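## Task

Place the metal bar on the lowest pair of arms of the wall rack so that it lies on both arms, is supported by the rack and not by the robot, then open the gripper and withdraw.

## Robot and tools

Robot: two six-joint arms, left_arm and right_arm, each with a parallel gripper. Joint order for every arm, in every row and every per-joint list: waist, shoulder, elbow, forearm roll, wrist pitch, wrist roll. Stated joint ranges (rad): waist -6.283 to 6.283, shoulder -2.059 to 2.094, elbow -3.927 to 0.192, forearm roll -6.283 to 6.283, wrist pitch -1.693 to 3.142, wrist roll -6.283 to 6.283. Real ends may differ by up to 0.010 rad.

Frame: one shared scene frame with origin on the table top midway between the arms; +x out over the table, +z up, left_arm sits on the +y side. The names left/right do not match image sides. Bases may be tilted; mounting plates and the floor-standing metal frame behind the arms are fixed obstacles and count as part of the arm on their side for proximity warnings. Printed hand positions can be off, more so when reaching far.

Gripper: fingers point along the gripper's +z axis and close along its y axis. end_effector_position is the point between the pads when closed, about 2 cm short of the fingertips; closing pushes the tips about 10 mm further along +z.

The row: every moving command uses one row of 14 numbers in [-1, 1], covering both arms even if only one moves: left_arm's 6 joint values then its opening, then right_arm's 6 joint values then its opening. Joint values are offsets scaled so 1.0 = 2.036 rad. Opening is absolute: +1 fully open, -1 closed.

execute_actions(actions): a list of actions; each action is a table of up to 15 rows, each row lasting one 1/30 s step; a short table repeats its final row to fill 15 steps. Joint offsets in every row are measured from the angles at the start of that action (for the first action, the angles last reported in this scene), not from the previous row. An action that would push any joint more than 0.010 rad beyond its range end is rejected for both arms; if the first action fails that or any action is malformed, nothing in the call runs. A joint asked past its real end while heading outward stops at the end, and a "joint sent to its limit" line may appear (its absence proves nothing). An empty list just returns state and images.

move(target, speed, blocking): target is one 14-number row; offsets are from the "Joint positions" in the latest result that showed them, not from the pose when the move begins. All joints follow paths that finish together, so grippers trace curves; duration is clamped to 0.5-10 s (longer moves stop short). speed (0.01 to 2 rad/s, default 0.5) caps the joint with the largest travel. Finger openings are sent at the start. Paths ignore obstacles and the other arm. Faster moves and targets set deeper past a contact hit or press harder. The result adds a "move:" line: ending (done, off_target, moving, held, fault), limits=held or limits=none, and each arm's joint farthest from target. blocking=false returns after 0.5 s while motion continues; then use wait(0) to check, and send no other rows or moves until it has ended (or call stop).

wait(seconds): 0 to 10 s; arms hold their last command; returns early if a running move ends. stop(): brakes a running move; needs room, more when fast; fingers keep moving.

zoom_image(camera, region): camera is cam_left_wrist or cam_right_wrist (both 672x504); region [x0, y0, x1, y1] in pixels from the top-left, at most 504 by 504.

finished_scene(scene): pass the current scene's number; it ends the scene irreversibly, after the robot holds its last command, and reports success plus the next task. Replying without a tool call ends everything.

Results: the state line gives each arm's gripper position (m), orientation quaternion wxyz and velocities in the scene frame. Joint positions / Joint velocities list 6 joints (rad, rad/s) then the pad gap (m; 0.084 when fully open). Joint targets shows what joints are being driven toward now. grip_measured is the measured opening on the command scale. "joint command not followed" means a clearance check altered that arm's joint targets; the rest still ran.

Motion limits: joint targets move at most 3.14 rad/s with 0.16 s to accelerate; each step keeps targets within 0.623 rad of measured angles and within 70 mm of gripper travel, so large moves may need several actions, and an unfinished one must be resent.

Grasping: to hold, command an opening clearly below grip_measured; the bigger the gap, the harder the squeeze (about 24 N per pad max for objects up to about 6 cm). Fast closing can press too hard. Expect occasional tugs on held parts or pushes on loose ones.

Avoid: dropping the bar or knocking anything off the table, letting the arms collide or press on each other, slamming into the rack. Joint load limits (N m): waist 45, shoulder 45, elbow 27, forearm roll 27, wrist pitch 18, wrist roll 18, including the bar's weight; reaching one causes a torque fault that backs the joint off, freezes that arm for 10 s and skips the rest of the call. Holding loads heats motors: MOTOR HOT warns from 65 °C; at 80 °C an OVER-TEMPERATURE FAULT brakes that arm until it cools. The robot holds its last command while you compose replies. Finish with the bar resting on both rack arms, the gripper open and moved away.

Each tool is called after "Request:" as a command line: name --argument value for each argument, lists and objects as JSON in quotes; but a table of rows of numbers goes row by row, as --pt "numbers of a row", without its own name.

## Session

Request:
execute_actions --actions '[]'

Scene clock: 0.00 s.
left_arm: end_effector_position=(+0.4418, +0.5106, +0.2233) grip_measured=+1.00 end_effector_quat_wxyz=(-0.020, +0.923, +0.048, +0.380) end_effector_velocity=(-0.001, +0.001, -0.000) end_effector_angular_velocity=(-0.000, +0.001, +0.002) | right_arm: end_effector_position=(+0.3905, -0.3890, +0.2244) grip_measured=+1.00 end_effector_quat_wxyz=(+0.010, +0.924, -0.023, +0.382) end_effector_velocity=(-0.000, +0.001, -0.001) end_effector_angular_velocity=(+0.001, +0.001, +0.001)
Joint names: [waist, shoulder, elbow, forearm roll, wrist pitch, wrist roll]
Joint positions: left_arm=[ 0.554  0.228 -0.309  0.371 -0.868  0.278  0.084] | right_arm=[-0.551  0.228 -0.311 -0.371 -0.87  -0.277  0.084]
Joint velocities: left_arm=[ 0.002 -0.     0.001  0.    -0.    -0.     0.   ] | right_arm=[-0.     0.002  0.    -0.002 -0.     0.    -0.   ]
Motor temperatures (°C, as the motors report them): left_arm=[36 36 35 31 35 36] | right_arm=[35 41 38 35 38 42]
Joint targets: left_arm=[0.554 0.228 -0.309 0.371 -0.868 0.278] | right_arm=[-0.551 0.228 -0.311 -0.371 -0.870 -0.277]

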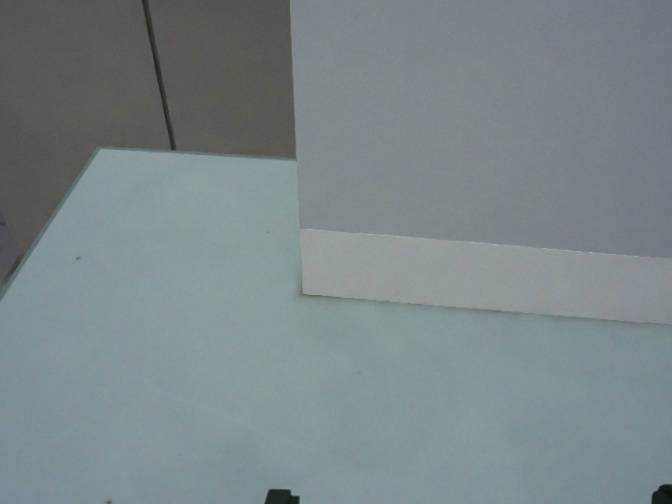

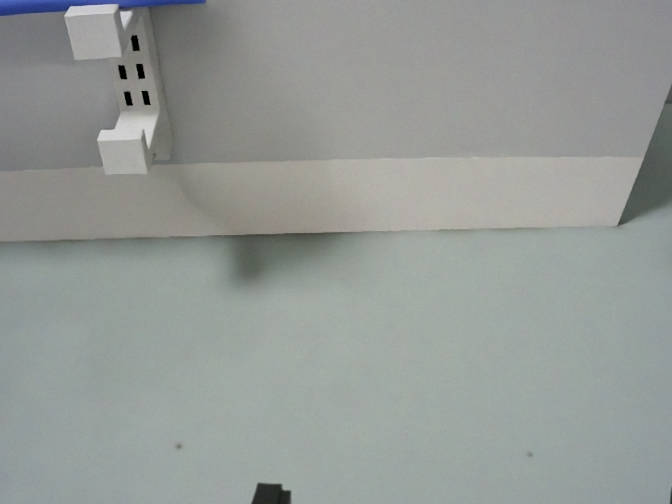

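Request:
move --target '[-0.2,0,0,0,-0.2,0,1,0.2,0,0,0,-0.2,0,1]'

Scene clock: 14.67 s.
left_arm: end_effector_position=(+0.5176, +0.3591, +0.3660) grip_measured=+1.00 end_effector_quat_wxyz=(+0.049, +0.797, -0.082, +0.596) end_effector_velocity=(+0.000, -0.001, +0.001) end_effector_angular_velocity=(+0.000, -0.004, -0.001) | right_arm: end_effector_position=(+0.4576, -0.2333, +0.3673) grip_measured=+1.00 end_effector_quat_wxyz=(-0.065, +0.794, +0.103, +0.596) end_effector_velocity=(+0.000, +0.001, +0.002) end_effector_angular_velocity=(+0.000, -0.004, +0.002)
Joint names: [waist, shoulder, elbow, forearm roll, wrist pitch, wrist roll]
Joint positions: left_arm=[ 0.148  0.228 -0.309  0.371 -1.275  0.278  0.084] | right_arm=[-0.145  0.228 -0.311 -0.37  -1.277 -0.277  0.084]
Joint velocities: left_arm=[-0.002 -0.001  0.    -0.    -0.002  0.001  0.   ] | right_arm=[ 0.003 -0.002 -0.     0.    -0.002  0.    -0.   ]
Motor temperatures (°C, as the motors report them): left_arm=[36 36 36 31 35 36] | right_arm=[35 41 38 35 38 42]
Joint targets: left_arm=[0.147 0.228 -0.309 0.371 -1.275 0.278] | right_arm=[-0.144 0.228 -0.311 -0.371 -1.277 -0.277]
move: done; limits=none; left_arm: farthest joint: the waist, 0.001 radians from its target (0.408 radians at the start); right_arm: farthest joint: the waist, 0.001 radians from its target (0.408 radians at the start)

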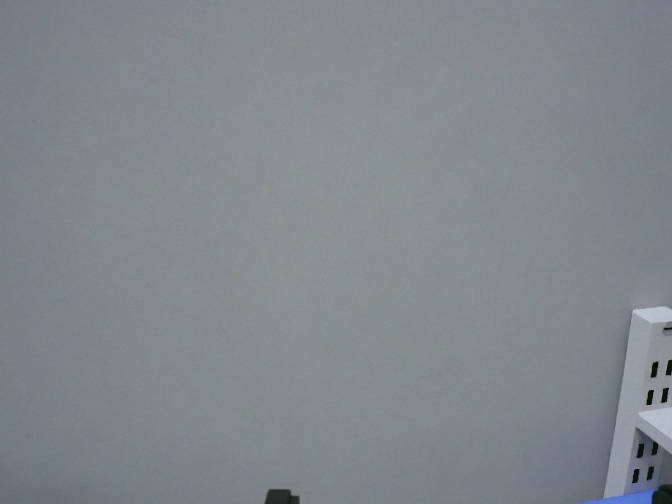

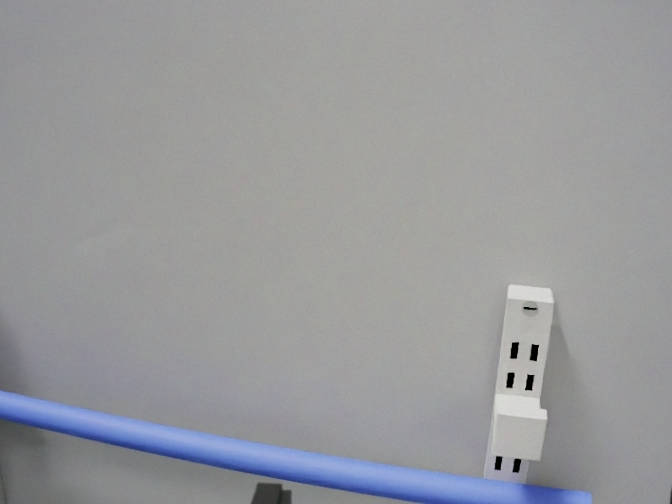

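Request:
move --target '[0,-0.1,0,0.15,0.15,0,1,0.1965,0.1537,-0.2078,0.1817,0.161,0.136,1]'

Scene clock: 39.63 s.
left_arm: end_effector_position=(+0.5105, +0.2973, +0.3892) grip_measured=+1.00 end_effector_quat_wxyz=(+0.081, +0.788, -0.246, +0.559) end_effector_velocity=(+0.000, +0.001, +0.000) end_effector_angular_velocity=(+0.001, -0.001, +0.000) | right_arm: end_effector_position=(+0.5543, -0.0949, +0.2978) grip_measured=+1.00 end_effector_quat_wxyz=(-0.168, +0.854, +0.012, +0.492) end_effector_velocity=(+0.000, +0.001, -0.001) end_effector_angular_velocity=(+0.001, +0.003, -0.001)
Joint names: [waist, shoulder, elbow, forearm roll, wrist pitch, wrist roll]
Joint positions: left_arm=[ 0.148  0.025 -0.309  0.677 -0.969  0.278  0.084] | right_arm=[ 0.254  0.541 -0.733 -0.001 -0.949 -0.001  0.084]
Joint velocities: left_arm=[ 0.001 -0.002 -0.     0.001  0.001 -0.    -0.   ] | right_arm=[ 0.001  0.004 -0.003  0.003  0.002  0.001  0.   ]
Motor temperatures (°C, as the motors report them): left_arm=[36 36 36 31 35 36] | right_arm=[35 41 38 35 38 42]
Joint targets: left_arm=[0.148 0.025 -0.309 0.677 -0.969 0.278] | right_arm=[0.255 0.541 -0.734 -0.001 -0.949 -0.000]
move: done; limits=none; left_arm: farthest joint: the shoulder, 0.001 radians from its target (0.204 radians at the start); right_arm: farthest joint: the waist, 0.001 radians from its target (0.399 radians at the start)

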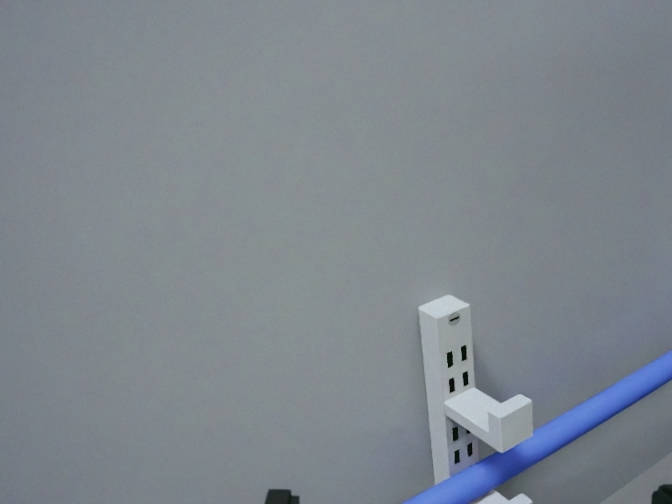

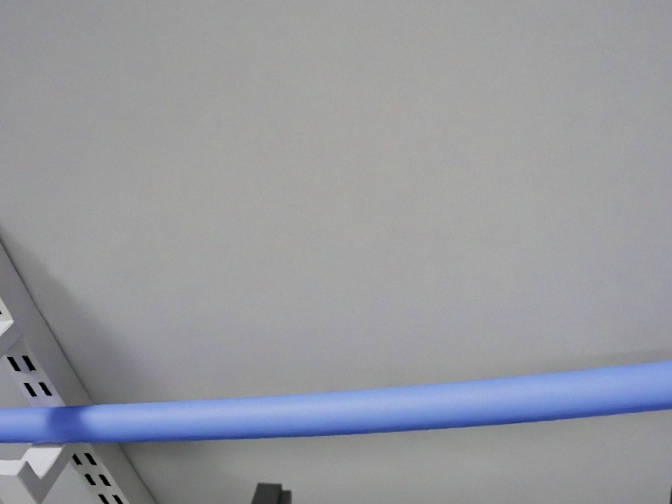

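Request:
move --target '[0,0,0,0,0.15,0,1,0,0,0,0,0,0.697,1]' --speed 1

Scene clock: 44.77 s.
left_arm: end_effector_position=(+0.4902, +0.2966, +0.3120) grip_measured=+1.00 end_effector_quat_wxyz=(+0.077, +0.857, -0.279, +0.427) end_effector_velocity=(-0.000, +0.001, -0.001) end_effector_angular_velocity=(+0.000, +0.002, +0.001) | right_arm: end_effector_position=(+0.5543, -0.0949, +0.2978) grip_measured=+1.00 end_effector_quat_wxyz=(-0.448, +0.656, -0.547, +0.264) end_effector_velocity=(+0.000, -0.001, -0.000) end_effector_angular_velocity=(+0.001, +0.001, -0.002)
Joint names: [waist, shoulder, elbow, forearm roll, wrist pitch, wrist roll]
Joint positions: left_arm=[ 0.148  0.025 -0.309  0.677 -0.664  0.278  0.084] | right_arm=[ 0.254  0.541 -0.733 -0.001 -0.949  1.418  0.084]
Joint velocities: left_arm=[ 0.002  0.     0.001  0.     0.001 -0.     0.   ] | right_arm=[-0.002 -0.    -0.    -0.001  0.     0.001 -0.   ]
Motor temperatures (°C, as the motors report them): left_arm=[36 36 36 31 35 36] | right_arm=[35 41 38 35 39 42]
Joint targets: left_arm=[0.148 0.025 -0.309 0.677 -0.664 0.278] | right_arm=[0.254 0.541 -0.733 -0.001 -0.949 1.418]
move: done; limits=none; left_arm: farthest joint: the wrist pitch, 0.001 radians from its target (0.306 radians at the start); right_arm: farthest joint: the waist, 0.000 radians from its target (0.001 radians at the start)

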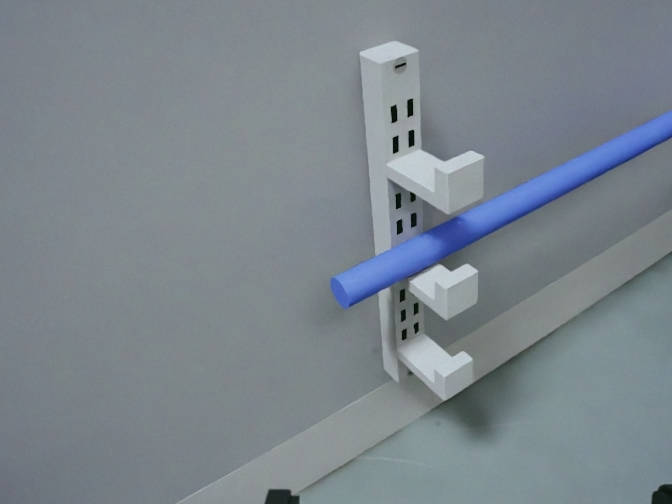

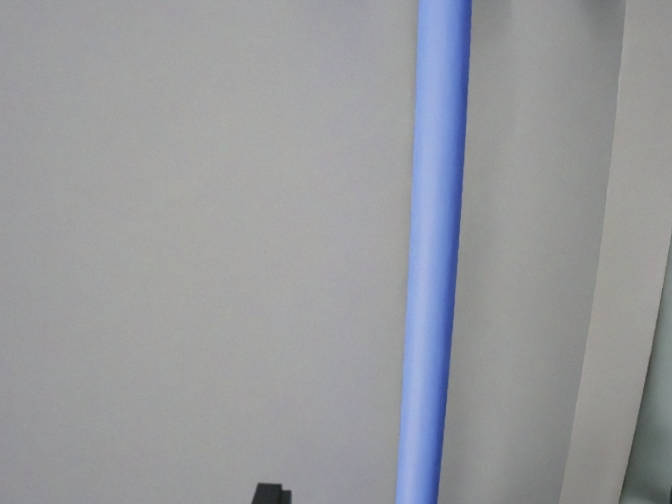

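Request:
move --target '[0,0,0,0,0,0,1,0,0.1181,-0.1557,0,0.0371,0,1]' --speed 0.3

Scene clock: 49.23 s.
left_arm: end_effector_position=(+0.4902, +0.2966, +0.3120) grip_measured=+1.00 end_effector_quat_wxyz=(+0.077, +0.857, -0.279, +0.427) end_effector_velocity=(-0.000, +0.000, -0.000) end_effector_angular_velocity=(+0.000, +0.000, +0.001) | right_arm: end_effector_position=(+0.6179, -0.0700, +0.2550) grip_measured=+1.00 end_effector_quat_wxyz=(-0.448, +0.655, -0.547, +0.265) end_effector_velocity=(+0.000, -0.000, -0.001) end_effector_angular_velocity=(+0.000, +0.001, -0.000)
Joint names: [waist, shoulder, elbow, forearm roll, wrist pitch, wrist roll]
Joint positions: left_arm=[ 0.148  0.025 -0.309  0.677 -0.664  0.278  0.084] | right_arm=[ 0.254  0.781 -1.05  -0.001 -0.874  1.418  0.084]
Joint velocities: left_arm=[ 0.001 -0.     0.    -0.     0.     0.     0.   ] | right_arm=[-0.001  0.001 -0.001 -0.001  0.001  0.001 -0.   ]
Motor temperatures (°C, as the motors report them): left_arm=[36 36 36 31 35 36] | right_arm=[35 42 38 35 39 42]
Joint targets: left_arm=[0.148 0.025 -0.309 0.677 -0.664 0.278] | right_arm=[0.254 0.781 -1.050 -0.001 -0.874 1.418]
move: done; limits=none; left_arm: farthest joint: the waist, 0.000 radians from its target (0.000 radians at the start); right_arm: farthest joint: the shoulder, 0.001 radians from its target (0.241 radians at the start)

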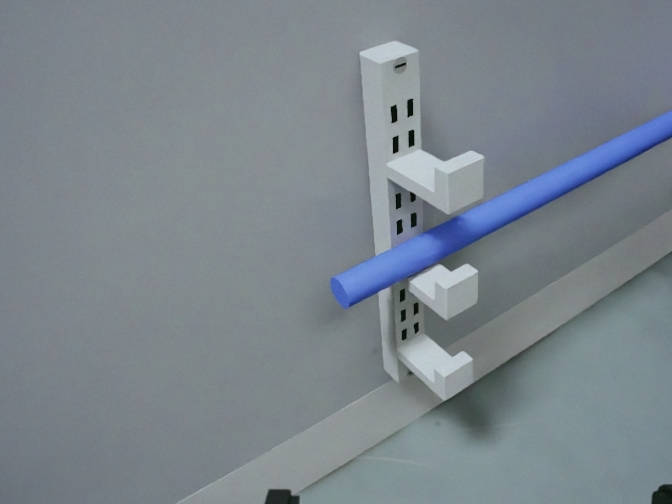

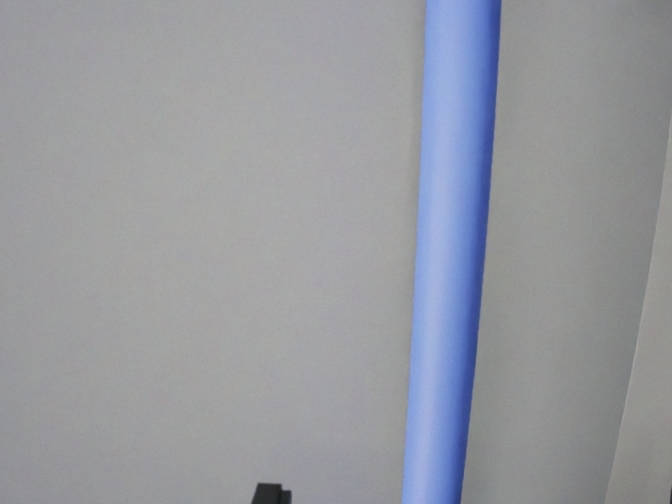

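Request:
move --target '[0,0,0,0,0,0,1,0,0.0845,-0.1333,0,0.0494,0,0.2]' --speed 0.2

Scene clock: 55.57 s.
left_arm: end_effector_position=(+0.4902, +0.2966, +0.3120) grip_measured=+1.00 end_effector_quat_wxyz=(+0.077, +0.857, -0.279, +0.427) end_effector_velocity=(-0.000, +0.001, -0.000) end_effector_angular_velocity=(-0.000, +0.001, +0.002) | right_arm: end_effector_position=(+0.6680, -0.0521, +0.2270) grip_measured=+0.19 end_effector_quat_wxyz=(-0.448, +0.656, -0.547, +0.265) end_effector_velocity=(+0.000, +0.000, -0.001) end_effector_angular_velocity=(-0.001, +0.000, +0.002)
Joint names: [waist, shoulder, elbow, forearm roll, wrist pitch, wrist roll]
Joint positions: left_arm=[ 0.148  0.025 -0.309  0.677 -0.664  0.278  0.084] | right_arm=[ 0.254  0.952 -1.321 -0.001 -0.773  1.418  0.052]
Joint velocities: left_arm=[ 0.001  0.     0.    -0.001  0.001 -0.     0.   ] | right_arm=[-0.     0.001 -0.001 -0.002  0.001 -0.001 -0.   ]
Motor temperatures (°C, as the motors report them): left_arm=[36 36 36 31 35 36] | right_arm=[35 42 38 35 39 42]
Joint targets: left_arm=[0.148 0.025 -0.309 0.677 -0.664 0.278] | right_arm=[0.254 0.953 -1.321 -0.001 -0.773 1.418]
move: done; limits=none; left_arm: farthest joint: the waist, 0.000 radians from its target (0.000 radians at the start); right_arm: farthest joint: the shoulder, 0.001 radians from its target (0.172 radians at the start)

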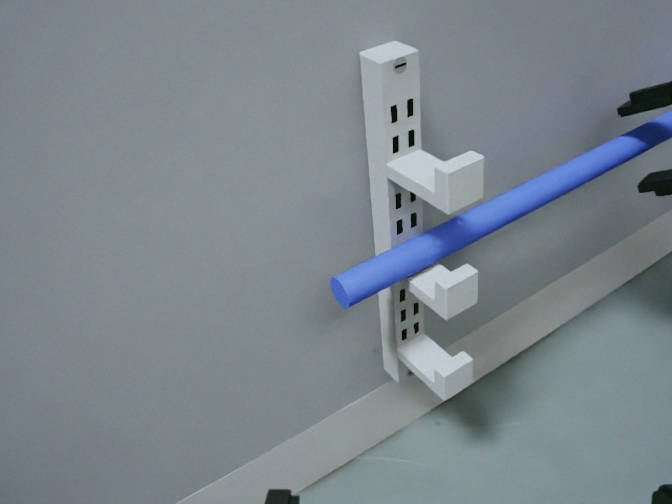

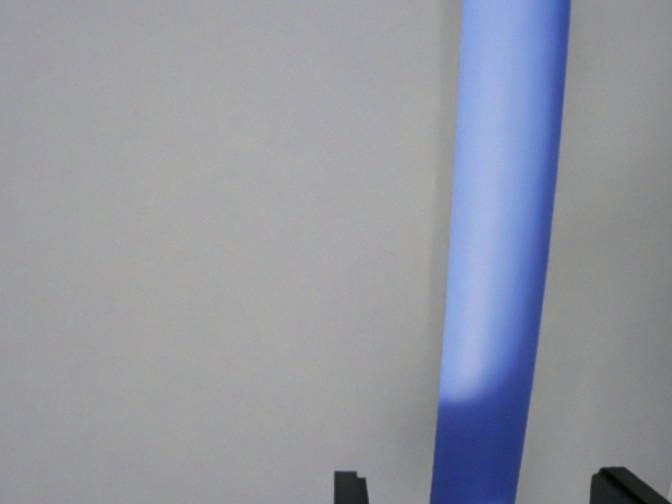

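Request:
move --target '[0,0,0,0.1,0,0,1,0,0.026,-0.0422,0,0.0162,0,0.2]' --speed 0.2

Request:
move --target '[0,0,0,0,0,0,1,0,0,0,0,0,0,-1]'

Scene clock: 59.40 s.
left_arm: end_effector_position=(+0.4693, +0.2586, +0.3158) grip_measured=+1.00 end_effector_quat_wxyz=(+0.099, +0.818, -0.370, +0.429) end_effector_velocity=(-0.000, -0.000, -0.000) end_effector_angular_velocity=(-0.001, +0.001, +0.000) | right_arm: end_effector_position=(+0.6823, -0.0469, +0.2188) grip_measured=+0.19 end_effector_quat_wxyz=(-0.448, +0.656, -0.547, +0.265) end_effector_velocity=(-0.000, +0.000, -0.001) end_effector_angular_velocity=(+0.001, +0.002, -0.000)
Joint names: [waist, shoulder, elbow, forearm roll, wrist pitch, wrist roll]
Joint positions: left_arm=[ 0.148  0.025 -0.309  0.88  -0.664  0.278  0.084] | right_arm=[ 0.254  1.005 -1.407 -0.001 -0.74   1.418  0.052]
Joint velocities: left_arm=[ 0.001  0.001  0.001  0.001 -0.001 -0.    -0.   ] | right_arm=[ 0.     0.002 -0.     0.001  0.001  0.001 -0.   ]
Motor temperatures (°C, as the motors report them): left_arm=[36 36 36 31 35 36] | right_arm=[35 42 39 35 39 42]
Joint targets: left_arm=[0.148 0.025 -0.309 0.880 -0.664 0.278] | right_arm=[0.254 1.005 -1.407 -0.001 -0.740 1.418]
move: done; limits=none; left_arm: farthest joint: the forearm roll, 0.001 radians from its target (0.204 radians at the start); right_arm: farthest joint: the waist, 0.000 radians from its target (0.000 radians at the start)

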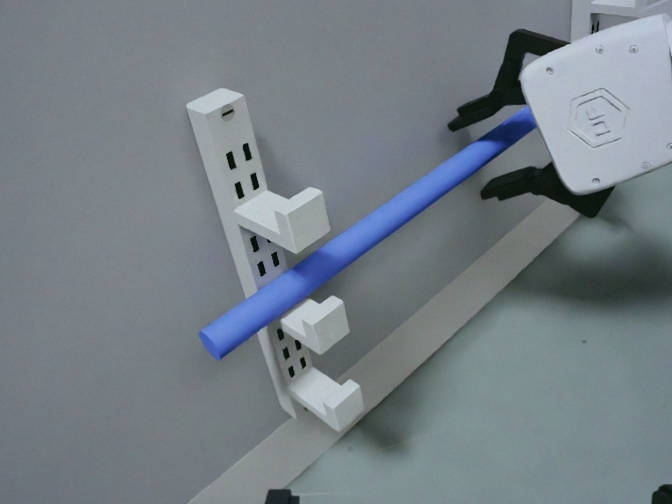

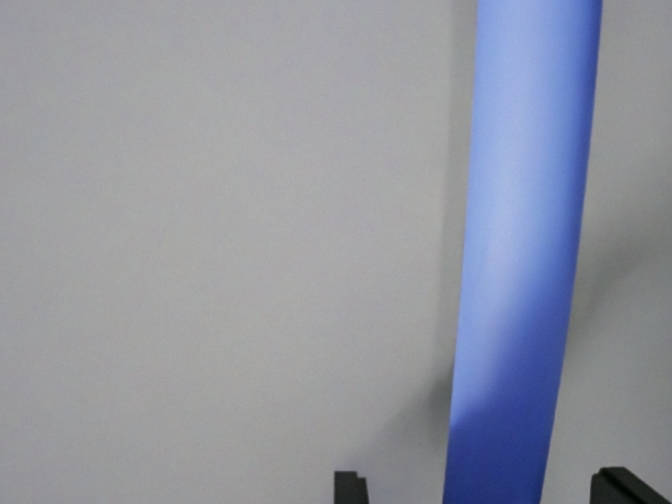

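Scene clock: 59.90 s.
left_arm: end_effector_position=(+0.4693, +0.2586, +0.3158) grip_measured=+1.00 end_effector_quat_wxyz=(+0.099, +0.818, -0.370, +0.429) end_effector_velocity=(+0.000, -0.000, +0.000) end_effector_angular_velocity=(+0.000, -0.001, -0.000) | right_arm: end_effector_position=(+0.6825, -0.0469, +0.2193) grip_measured=-0.56 end_effector_quat_wxyz=(-0.448, +0.655, -0.547, +0.265) end_effector_velocity=(-0.000, +0.001, -0.000) end_effector_angular_velocity=(+0.000, +0.001, +0.001)
Joint names: [waist, shoulder, elbow, forearm roll, wrist pitch, wrist roll]
Joint positions: left_arm=[ 0.148  0.025 -0.309  0.88  -0.664  0.278  0.084] | right_arm=[ 0.255  1.005 -1.407 -0.001 -0.741  1.418  0.02 ]
Joint velocities: left_arm=[-0.    -0.001  0.    -0.     0.     0.     0.   ] | right_arm=[ 0.001  0.001  0.    -0.     0.001  0.    -0.   ]
Motor temperatures (°C, as the motors report them): left_arm=[36 36 36 31 35 36] | right_arm=[35 42 39 35 39 42]
Joint targets: left_arm=[0.148 0.025 -0.309 0.880 -0.664 0.278] | right_arm=[0.254 1.005 -1.407 -0.001 -0.740 1.418]
move: done; limits=none; left_arm: farthest joint: the waist, 0.000 radians from its target (0.000 radians at the start); right_arm: farthest joint: the waist, 0.001 radians from its target (0.000 radians at the start)

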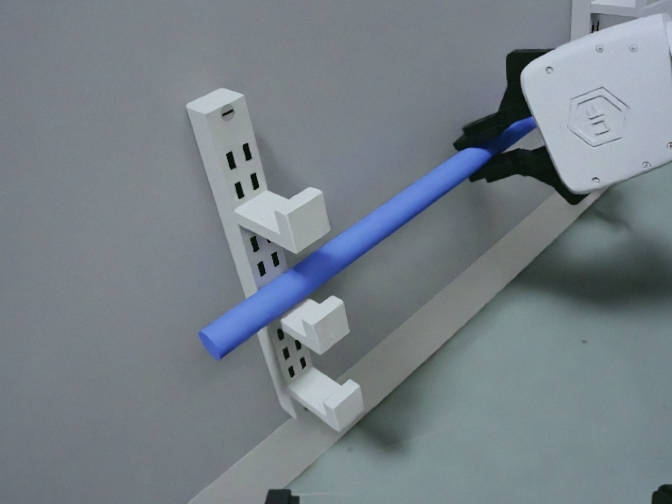

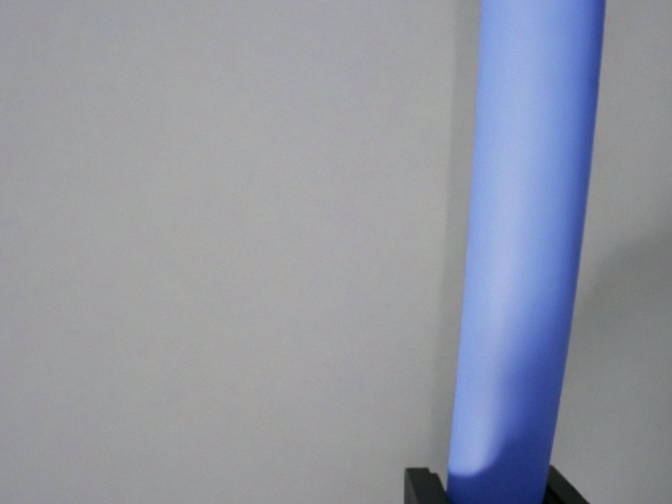

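Request:
move --target '[0,0,0,0,0,0,1,0,-0.0548,0.0391,0,0.016,0,-1]' --speed 0.1

Scene clock: 63.77 s.
left_arm: end_effector_position=(+0.4693, +0.2586, +0.3158) grip_measured=+1.00 end_effector_quat_wxyz=(+0.099, +0.818, -0.370, +0.429) end_effector_velocity=(+0.000, -0.000, -0.000) end_effector_angular_velocity=(-0.000, +0.000, +0.000) | right_arm: end_effector_position=(+0.6820, -0.0570, +0.2534) grip_measured=-0.56 end_effector_quat_wxyz=(-0.448, +0.656, -0.547, +0.264) end_effector_velocity=(-0.001, -0.000, -0.002) end_effector_angular_velocity=(-0.000, +0.005, -0.001)
Joint names: [waist, shoulder, elbow, forearm roll, wrist pitch, wrist roll]
Joint positions: left_arm=[ 0.148  0.025 -0.309  0.88  -0.664  0.278  0.084] | right_arm=[ 0.255  0.894 -1.327 -0.001 -0.708  1.418  0.02 ]
Joint velocities: left_arm=[-0.     0.001 -0.    -0.    -0.    -0.    -0.   ] | right_arm=[-0.     0.001  0.002  0.002  0.001 -0.    -0.   ]
Motor temperatures (°C, as the motors report them): left_arm=[36 36 36 31 35 36] | right_arm=[36 42 39 35 39 42]
Joint targets: left_arm=[0.148 0.025 -0.309 0.880 -0.664 0.278] | right_arm=[0.255 0.893 -1.328 -0.001 -0.708 1.418]
move: done; limits=none; left_arm: farthest joint: the waist, 0.000 radians from its target (0.000 radians at the start); right_arm: farthest joint: the waist, 0.000 radians from its target (0.001 radians at the start)

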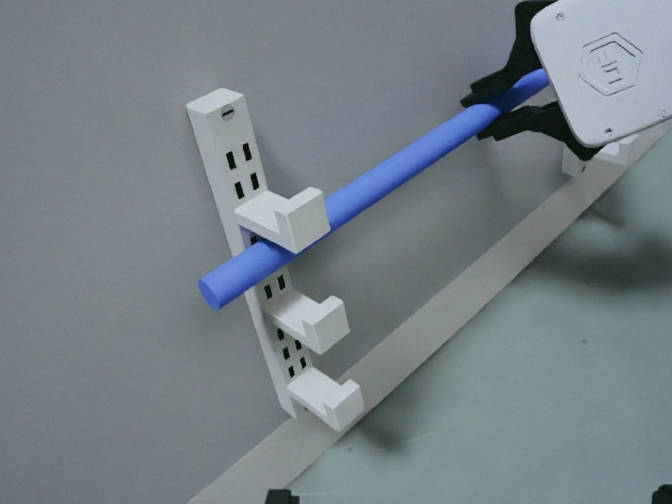

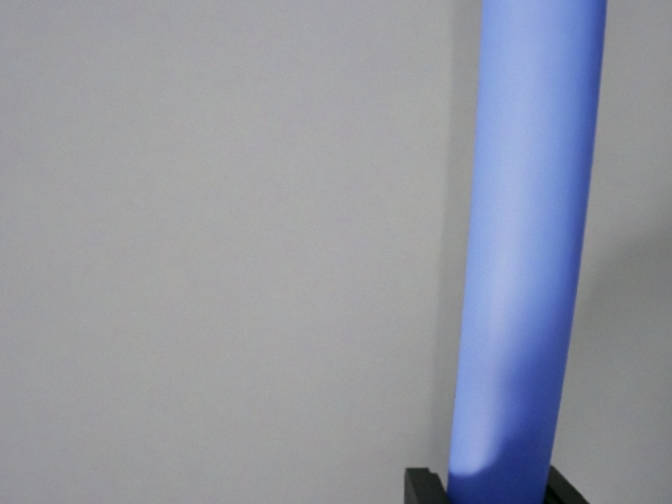

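Request:
move --target '[0,0,0,0,0,0,1,0,-0.0692,0.1803,0,-0.111,0,-1]' --speed 0.2

Scene clock: 69.00 s.
left_arm: end_effector_position=(+0.4693, +0.2586, +0.3158) grip_measured=+1.00 end_effector_quat_wxyz=(+0.099, +0.818, -0.370, +0.429) end_effector_velocity=(-0.000, -0.000, +0.000) end_effector_angular_velocity=(+0.000, -0.000, -0.001) | right_arm: end_effector_position=(+0.5941, -0.0741, +0.2533) grip_measured=-0.56 end_effector_quat_wxyz=(-0.448, +0.656, -0.547, +0.264) end_effector_velocity=(-0.001, +0.000, -0.001) end_effector_angular_velocity=(-0.000, +0.002, +0.001)
Joint names: [waist, shoulder, elbow, forearm roll, wrist pitch, wrist roll]
Joint positions: left_arm=[ 0.148  0.025 -0.309  0.88  -0.664  0.278  0.084] | right_arm=[ 0.255  0.753 -0.961 -0.001 -0.934  1.418  0.02 ]
Joint velocities: left_arm=[-0.001 -0.001  0.001 -0.     0.     0.     0.   ] | right_arm=[ 0.    -0.     0.003 -0.001 -0.     0.    -0.   ]
Motor temperatures (°C, as the motors report them): left_arm=[36 36 36 31 35 36] | right_arm=[36 42 39 35 39 42]
Joint targets: left_arm=[0.148 0.025 -0.309 0.880 -0.664 0.278] | right_arm=[0.255 0.753 -0.960 -0.001 -0.934 1.418]
move: done; limits=none; left_arm: farthest joint: the waist, 0.000 radians from its target (0.000 radians at the start); right_arm: farthest joint: the elbow, 0.001 radians from its target (0.368 radians at the start)

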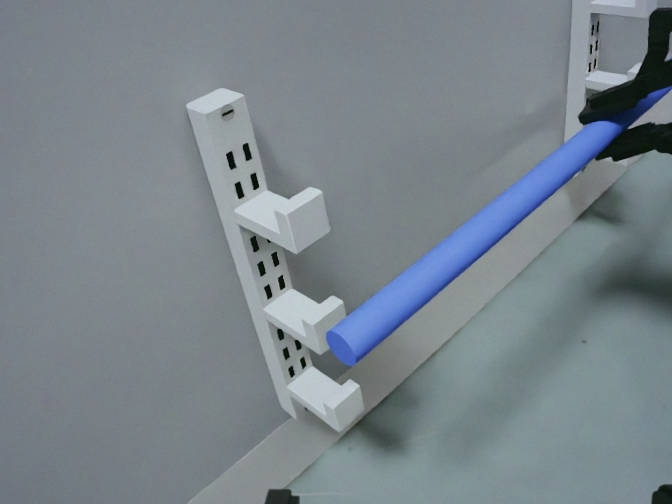

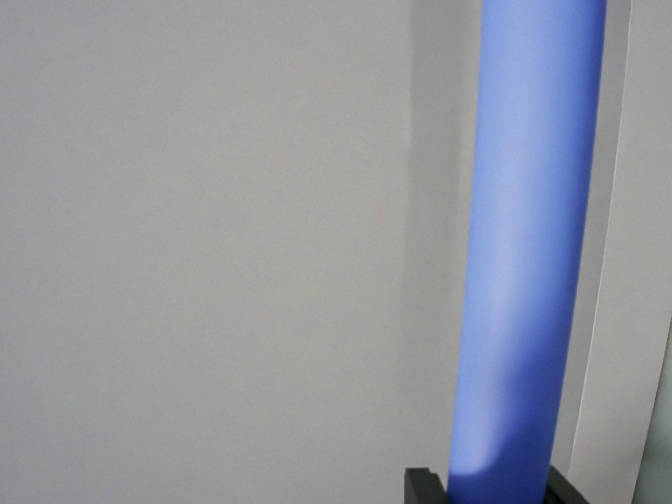

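Request:
move --target '[0,0,0,0,0,0,1,-0.017,0.1243,-0.0842,0,-0.04,0,-1]' --speed 0.2

Scene clock: 74.57 s.
left_arm: end_effector_position=(+0.4693, +0.2586, +0.3158) grip_measured=+1.00 end_effector_quat_wxyz=(+0.099, +0.818, -0.370, +0.429) end_effector_velocity=(-0.000, -0.000, -0.000) end_effector_angular_velocity=(-0.000, +0.001, +0.000) | right_arm: end_effector_position=(+0.5977, -0.0743, +0.1753) grip_measured=-0.56 end_effector_quat_wxyz=(-0.440, +0.648, -0.560, +0.270) end_effector_velocity=(-0.003, +0.000, -0.005) end_effector_angular_velocity=(-0.002, +0.011, +0.001)
Joint names: [waist, shoulder, elbow, forearm roll, wrist pitch, wrist roll]
Joint positions: left_arm=[ 0.148  0.025 -0.309  0.88  -0.664  0.278  0.084] | right_arm=[ 0.22   1.005 -1.132 -0.001 -1.016  1.418  0.02 ]
Joint velocities: left_arm=[ 0. -0.  0.  0.  0. -0. -0.] | right_arm=[-0.     0.005  0.003  0.001  0.002  0.     0.   ]
Motor temperatures (°C, as the motors report them): left_arm=[36 36 36 31 35 36] | right_arm=[36 43 39 35 39 42]
Joint targets: left_arm=[0.148 0.025 -0.309 0.880 -0.664 0.278] | right_arm=[0.220 1.006 -1.132 -0.001 -1.015 1.418]
move: done; limits=none; left_arm: farthest joint: the waist, 0.000 radians from its target (0.000 radians at the start); right_arm: farthest joint: the shoulder, 0.001 radians from its target (0.253 radians at the start)

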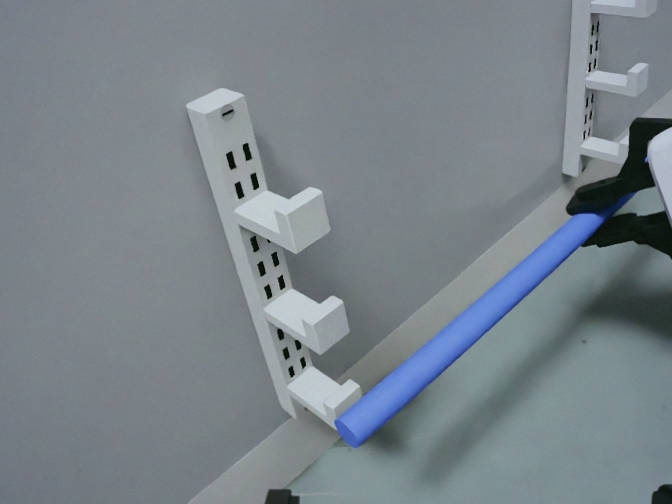

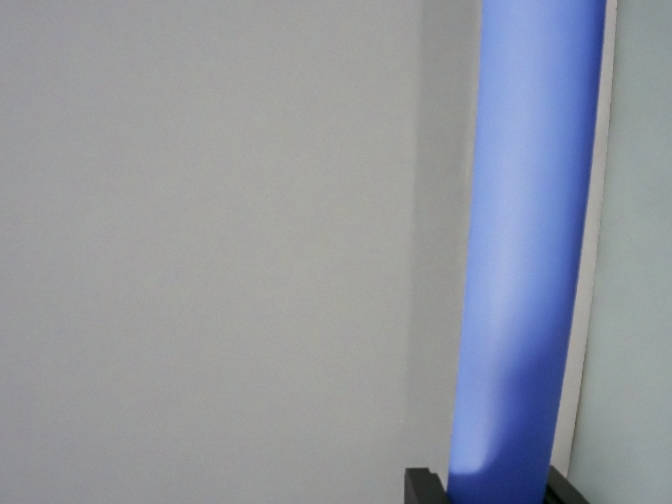

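Request:
move --target '[0,0,0,0,0,0,1,0,0.0446,-0.1415,0,0.0972,0,-1]' --speed 0.12

Scene clock: 80.87 s.
left_arm: end_effector_position=(+0.4693, +0.2586, +0.3158) grip_measured=+1.00 end_effector_quat_wxyz=(+0.099, +0.818, -0.370, +0.429) end_effector_velocity=(+0.000, +0.000, +0.000) end_effector_angular_velocity=(+0.000, -0.001, -0.000) | right_arm: end_effector_position=(+0.6678, -0.0631, +0.1745) grip_measured=-0.56 end_effector_quat_wxyz=(-0.439, +0.649, -0.560, +0.270) end_effector_velocity=(+0.000, -0.000, -0.000) end_effector_angular_velocity=(+0.000, +0.001, -0.001)
Joint names: [waist, shoulder, elbow, forearm roll, wrist pitch, wrist roll]
Joint positions: left_arm=[ 0.148  0.025 -0.309  0.88  -0.664  0.278  0.084] | right_arm=[ 0.22   1.096 -1.42  -0.001 -0.818  1.418  0.02 ]
Joint velocities: left_arm=[ 0.    -0.001 -0.     0.001  0.    -0.     0.   ] | right_arm=[-0.     0.001 -0.001  0.001  0.001  0.     0.   ]
Motor temperatures (°C, as the motors report them): left_arm=[36 36 36 31 35 36] | right_arm=[36 43 39 35 39 42]
Joint targets: left_arm=[0.148 0.025 -0.309 0.880 -0.664 0.278] | right_arm=[0.220 1.096 -1.420 -0.001 -0.818 1.418]
move: done; limits=none; left_arm: farthest joint: the waist, 0.000 radians from its target (0.000 radians at the start); right_arm: farthest joint: the shoulder, 0.001 radians from its target (0.090 radians at the start)

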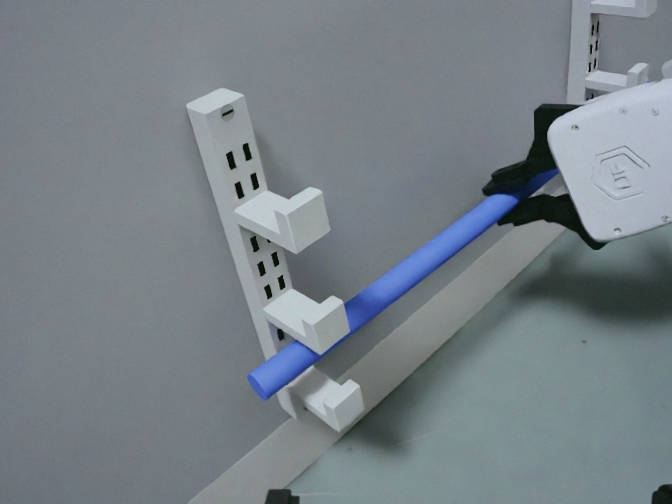

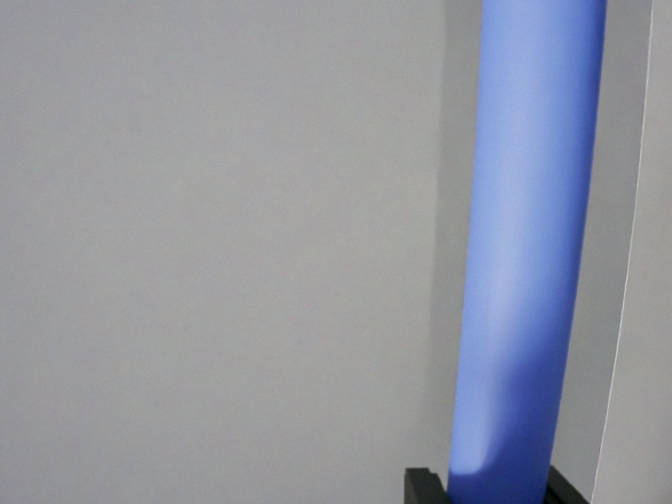

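Request:
move --target '[0,0,0,0,0,0,1,0,0.0566,-0.0606,0,0.004,0,-1]' --speed 0.06

Scene clock: 85.33 s.
left_arm: end_effector_position=(+0.4693, +0.2586, +0.3158) grip_measured=+1.00 end_effector_quat_wxyz=(+0.099, +0.818, -0.370, +0.429) end_effector_velocity=(-0.000, -0.000, +0.000) end_effector_angular_velocity=(-0.000, -0.000, -0.000) | right_arm: end_effector_position=(+0.6746, -0.0534, +0.1453) grip_measured=-0.56 end_effector_quat_wxyz=(-0.440, +0.648, -0.559, +0.271) end_effector_velocity=(-0.001, +0.000, -0.002) end_effector_angular_velocity=(-0.001, +0.003, +0.001)
Joint names: [waist, shoulder, elbow, forearm roll, wrist pitch, wrist roll]
Joint positions: left_arm=[ 0.148  0.025 -0.309  0.88  -0.664  0.278  0.084] | right_arm=[ 0.22   1.21  -1.544 -0.001 -0.811  1.418  0.02 ]
Joint velocities: left_arm=[ 0.    -0.001  0.001  0.    -0.001  0.     0.   ] | right_arm=[-0.     0.003 -0.001  0.     0.001 -0.001 -0.   ]
Motor temperatures (°C, as the motors report them): left_arm=[36 36 36 31 35 36] | right_arm=[36 43 40 35 39 42]
Joint targets: left_arm=[0.148 0.025 -0.309 0.880 -0.664 0.278] | right_arm=[0.220 1.212 -1.543 -0.001 -0.810 1.418]
move: done; limits=none; left_arm: farthest joint: the waist, 0.000 radians from its target (0.000 radians at the start); right_arm: farthest joint: the shoulder, 0.001 radians from its target (0.115 radians at the start)

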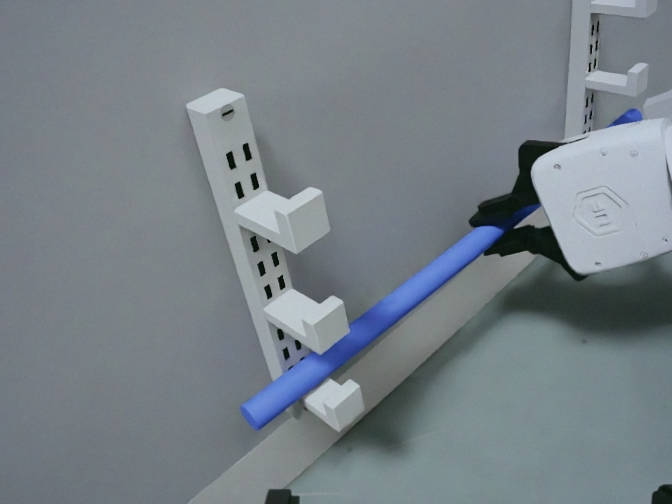

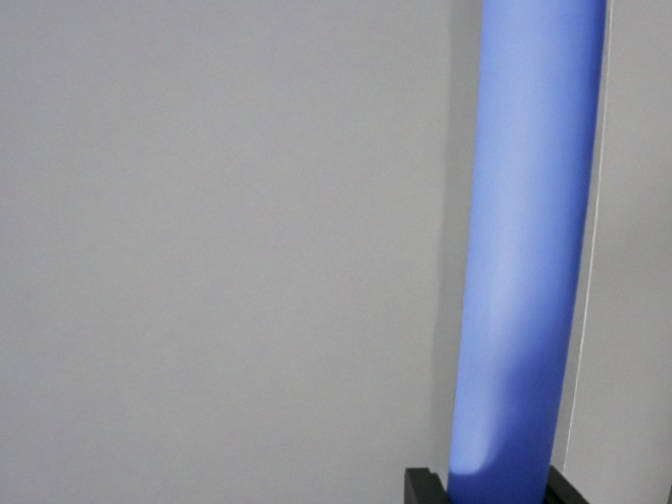

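Possibly touching; try a few mm more.

Request:
move --target '[0,0,0,0,0,0,1,0,0.008,-0.006,0,-0.001,0,-1]' --speed 0.03

Scene clock: 87.13 s.
left_arm: end_effector_position=(+0.4693, +0.2586, +0.3158) grip_measured=+1.00 end_effector_quat_wxyz=(+0.099, +0.818, -0.370, +0.429) end_effector_velocity=(-0.000, -0.000, -0.000) end_effector_angular_velocity=(+0.000, +0.001, -0.001) | right_arm: end_effector_position=(+0.6754, -0.0526, +0.1431) grip_measured=-0.56 end_effector_quat_wxyz=(-0.442, +0.647, -0.559, +0.273) end_effector_velocity=(-0.001, +0.001, -0.002) end_effector_angular_velocity=(-0.000, +0.005, +0.001)
Joint names: [waist, shoulder, elbow, forearm roll, wrist pitch, wrist roll]
Joint positions: left_arm=[ 0.148  0.025 -0.309  0.88  -0.664  0.278  0.084] | right_arm=[ 0.22   1.224 -1.558 -0.001 -0.815  1.418  0.02 ]
Joint velocities: left_arm=[-0.001  0.001 -0.    -0.     0.001  0.     0.   ] | right_arm=[ 0.001  0.003 -0.001  0.001  0.004  0.001 -0.   ]
Motor temperatures (°C, as the motors report them): left_arm=[36 36 36 31 35 36] | right_arm=[36 43 40 35 39 42]
Joint targets: left_arm=[0.148 0.025 -0.309 0.880 -0.664 0.278] | right_arm=[0.220 1.227 -1.556 -0.001 -0.813 1.418]
move: done; limits=none; left_arm: farthest joint: the waist, 0.000 radians from its target (0.000 radians at the start); right_arm: farthest joint: the shoulder, 0.002 radians from its target (0.015 radians at the start)

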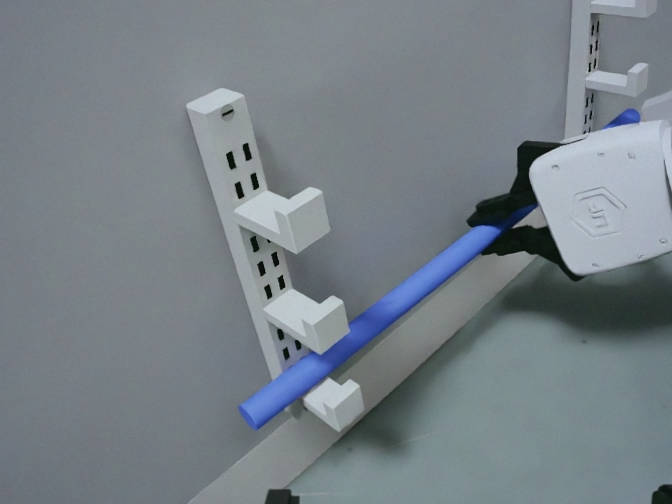

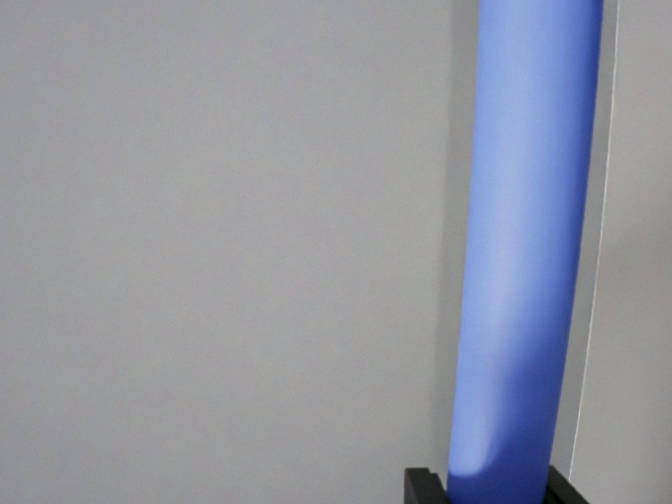

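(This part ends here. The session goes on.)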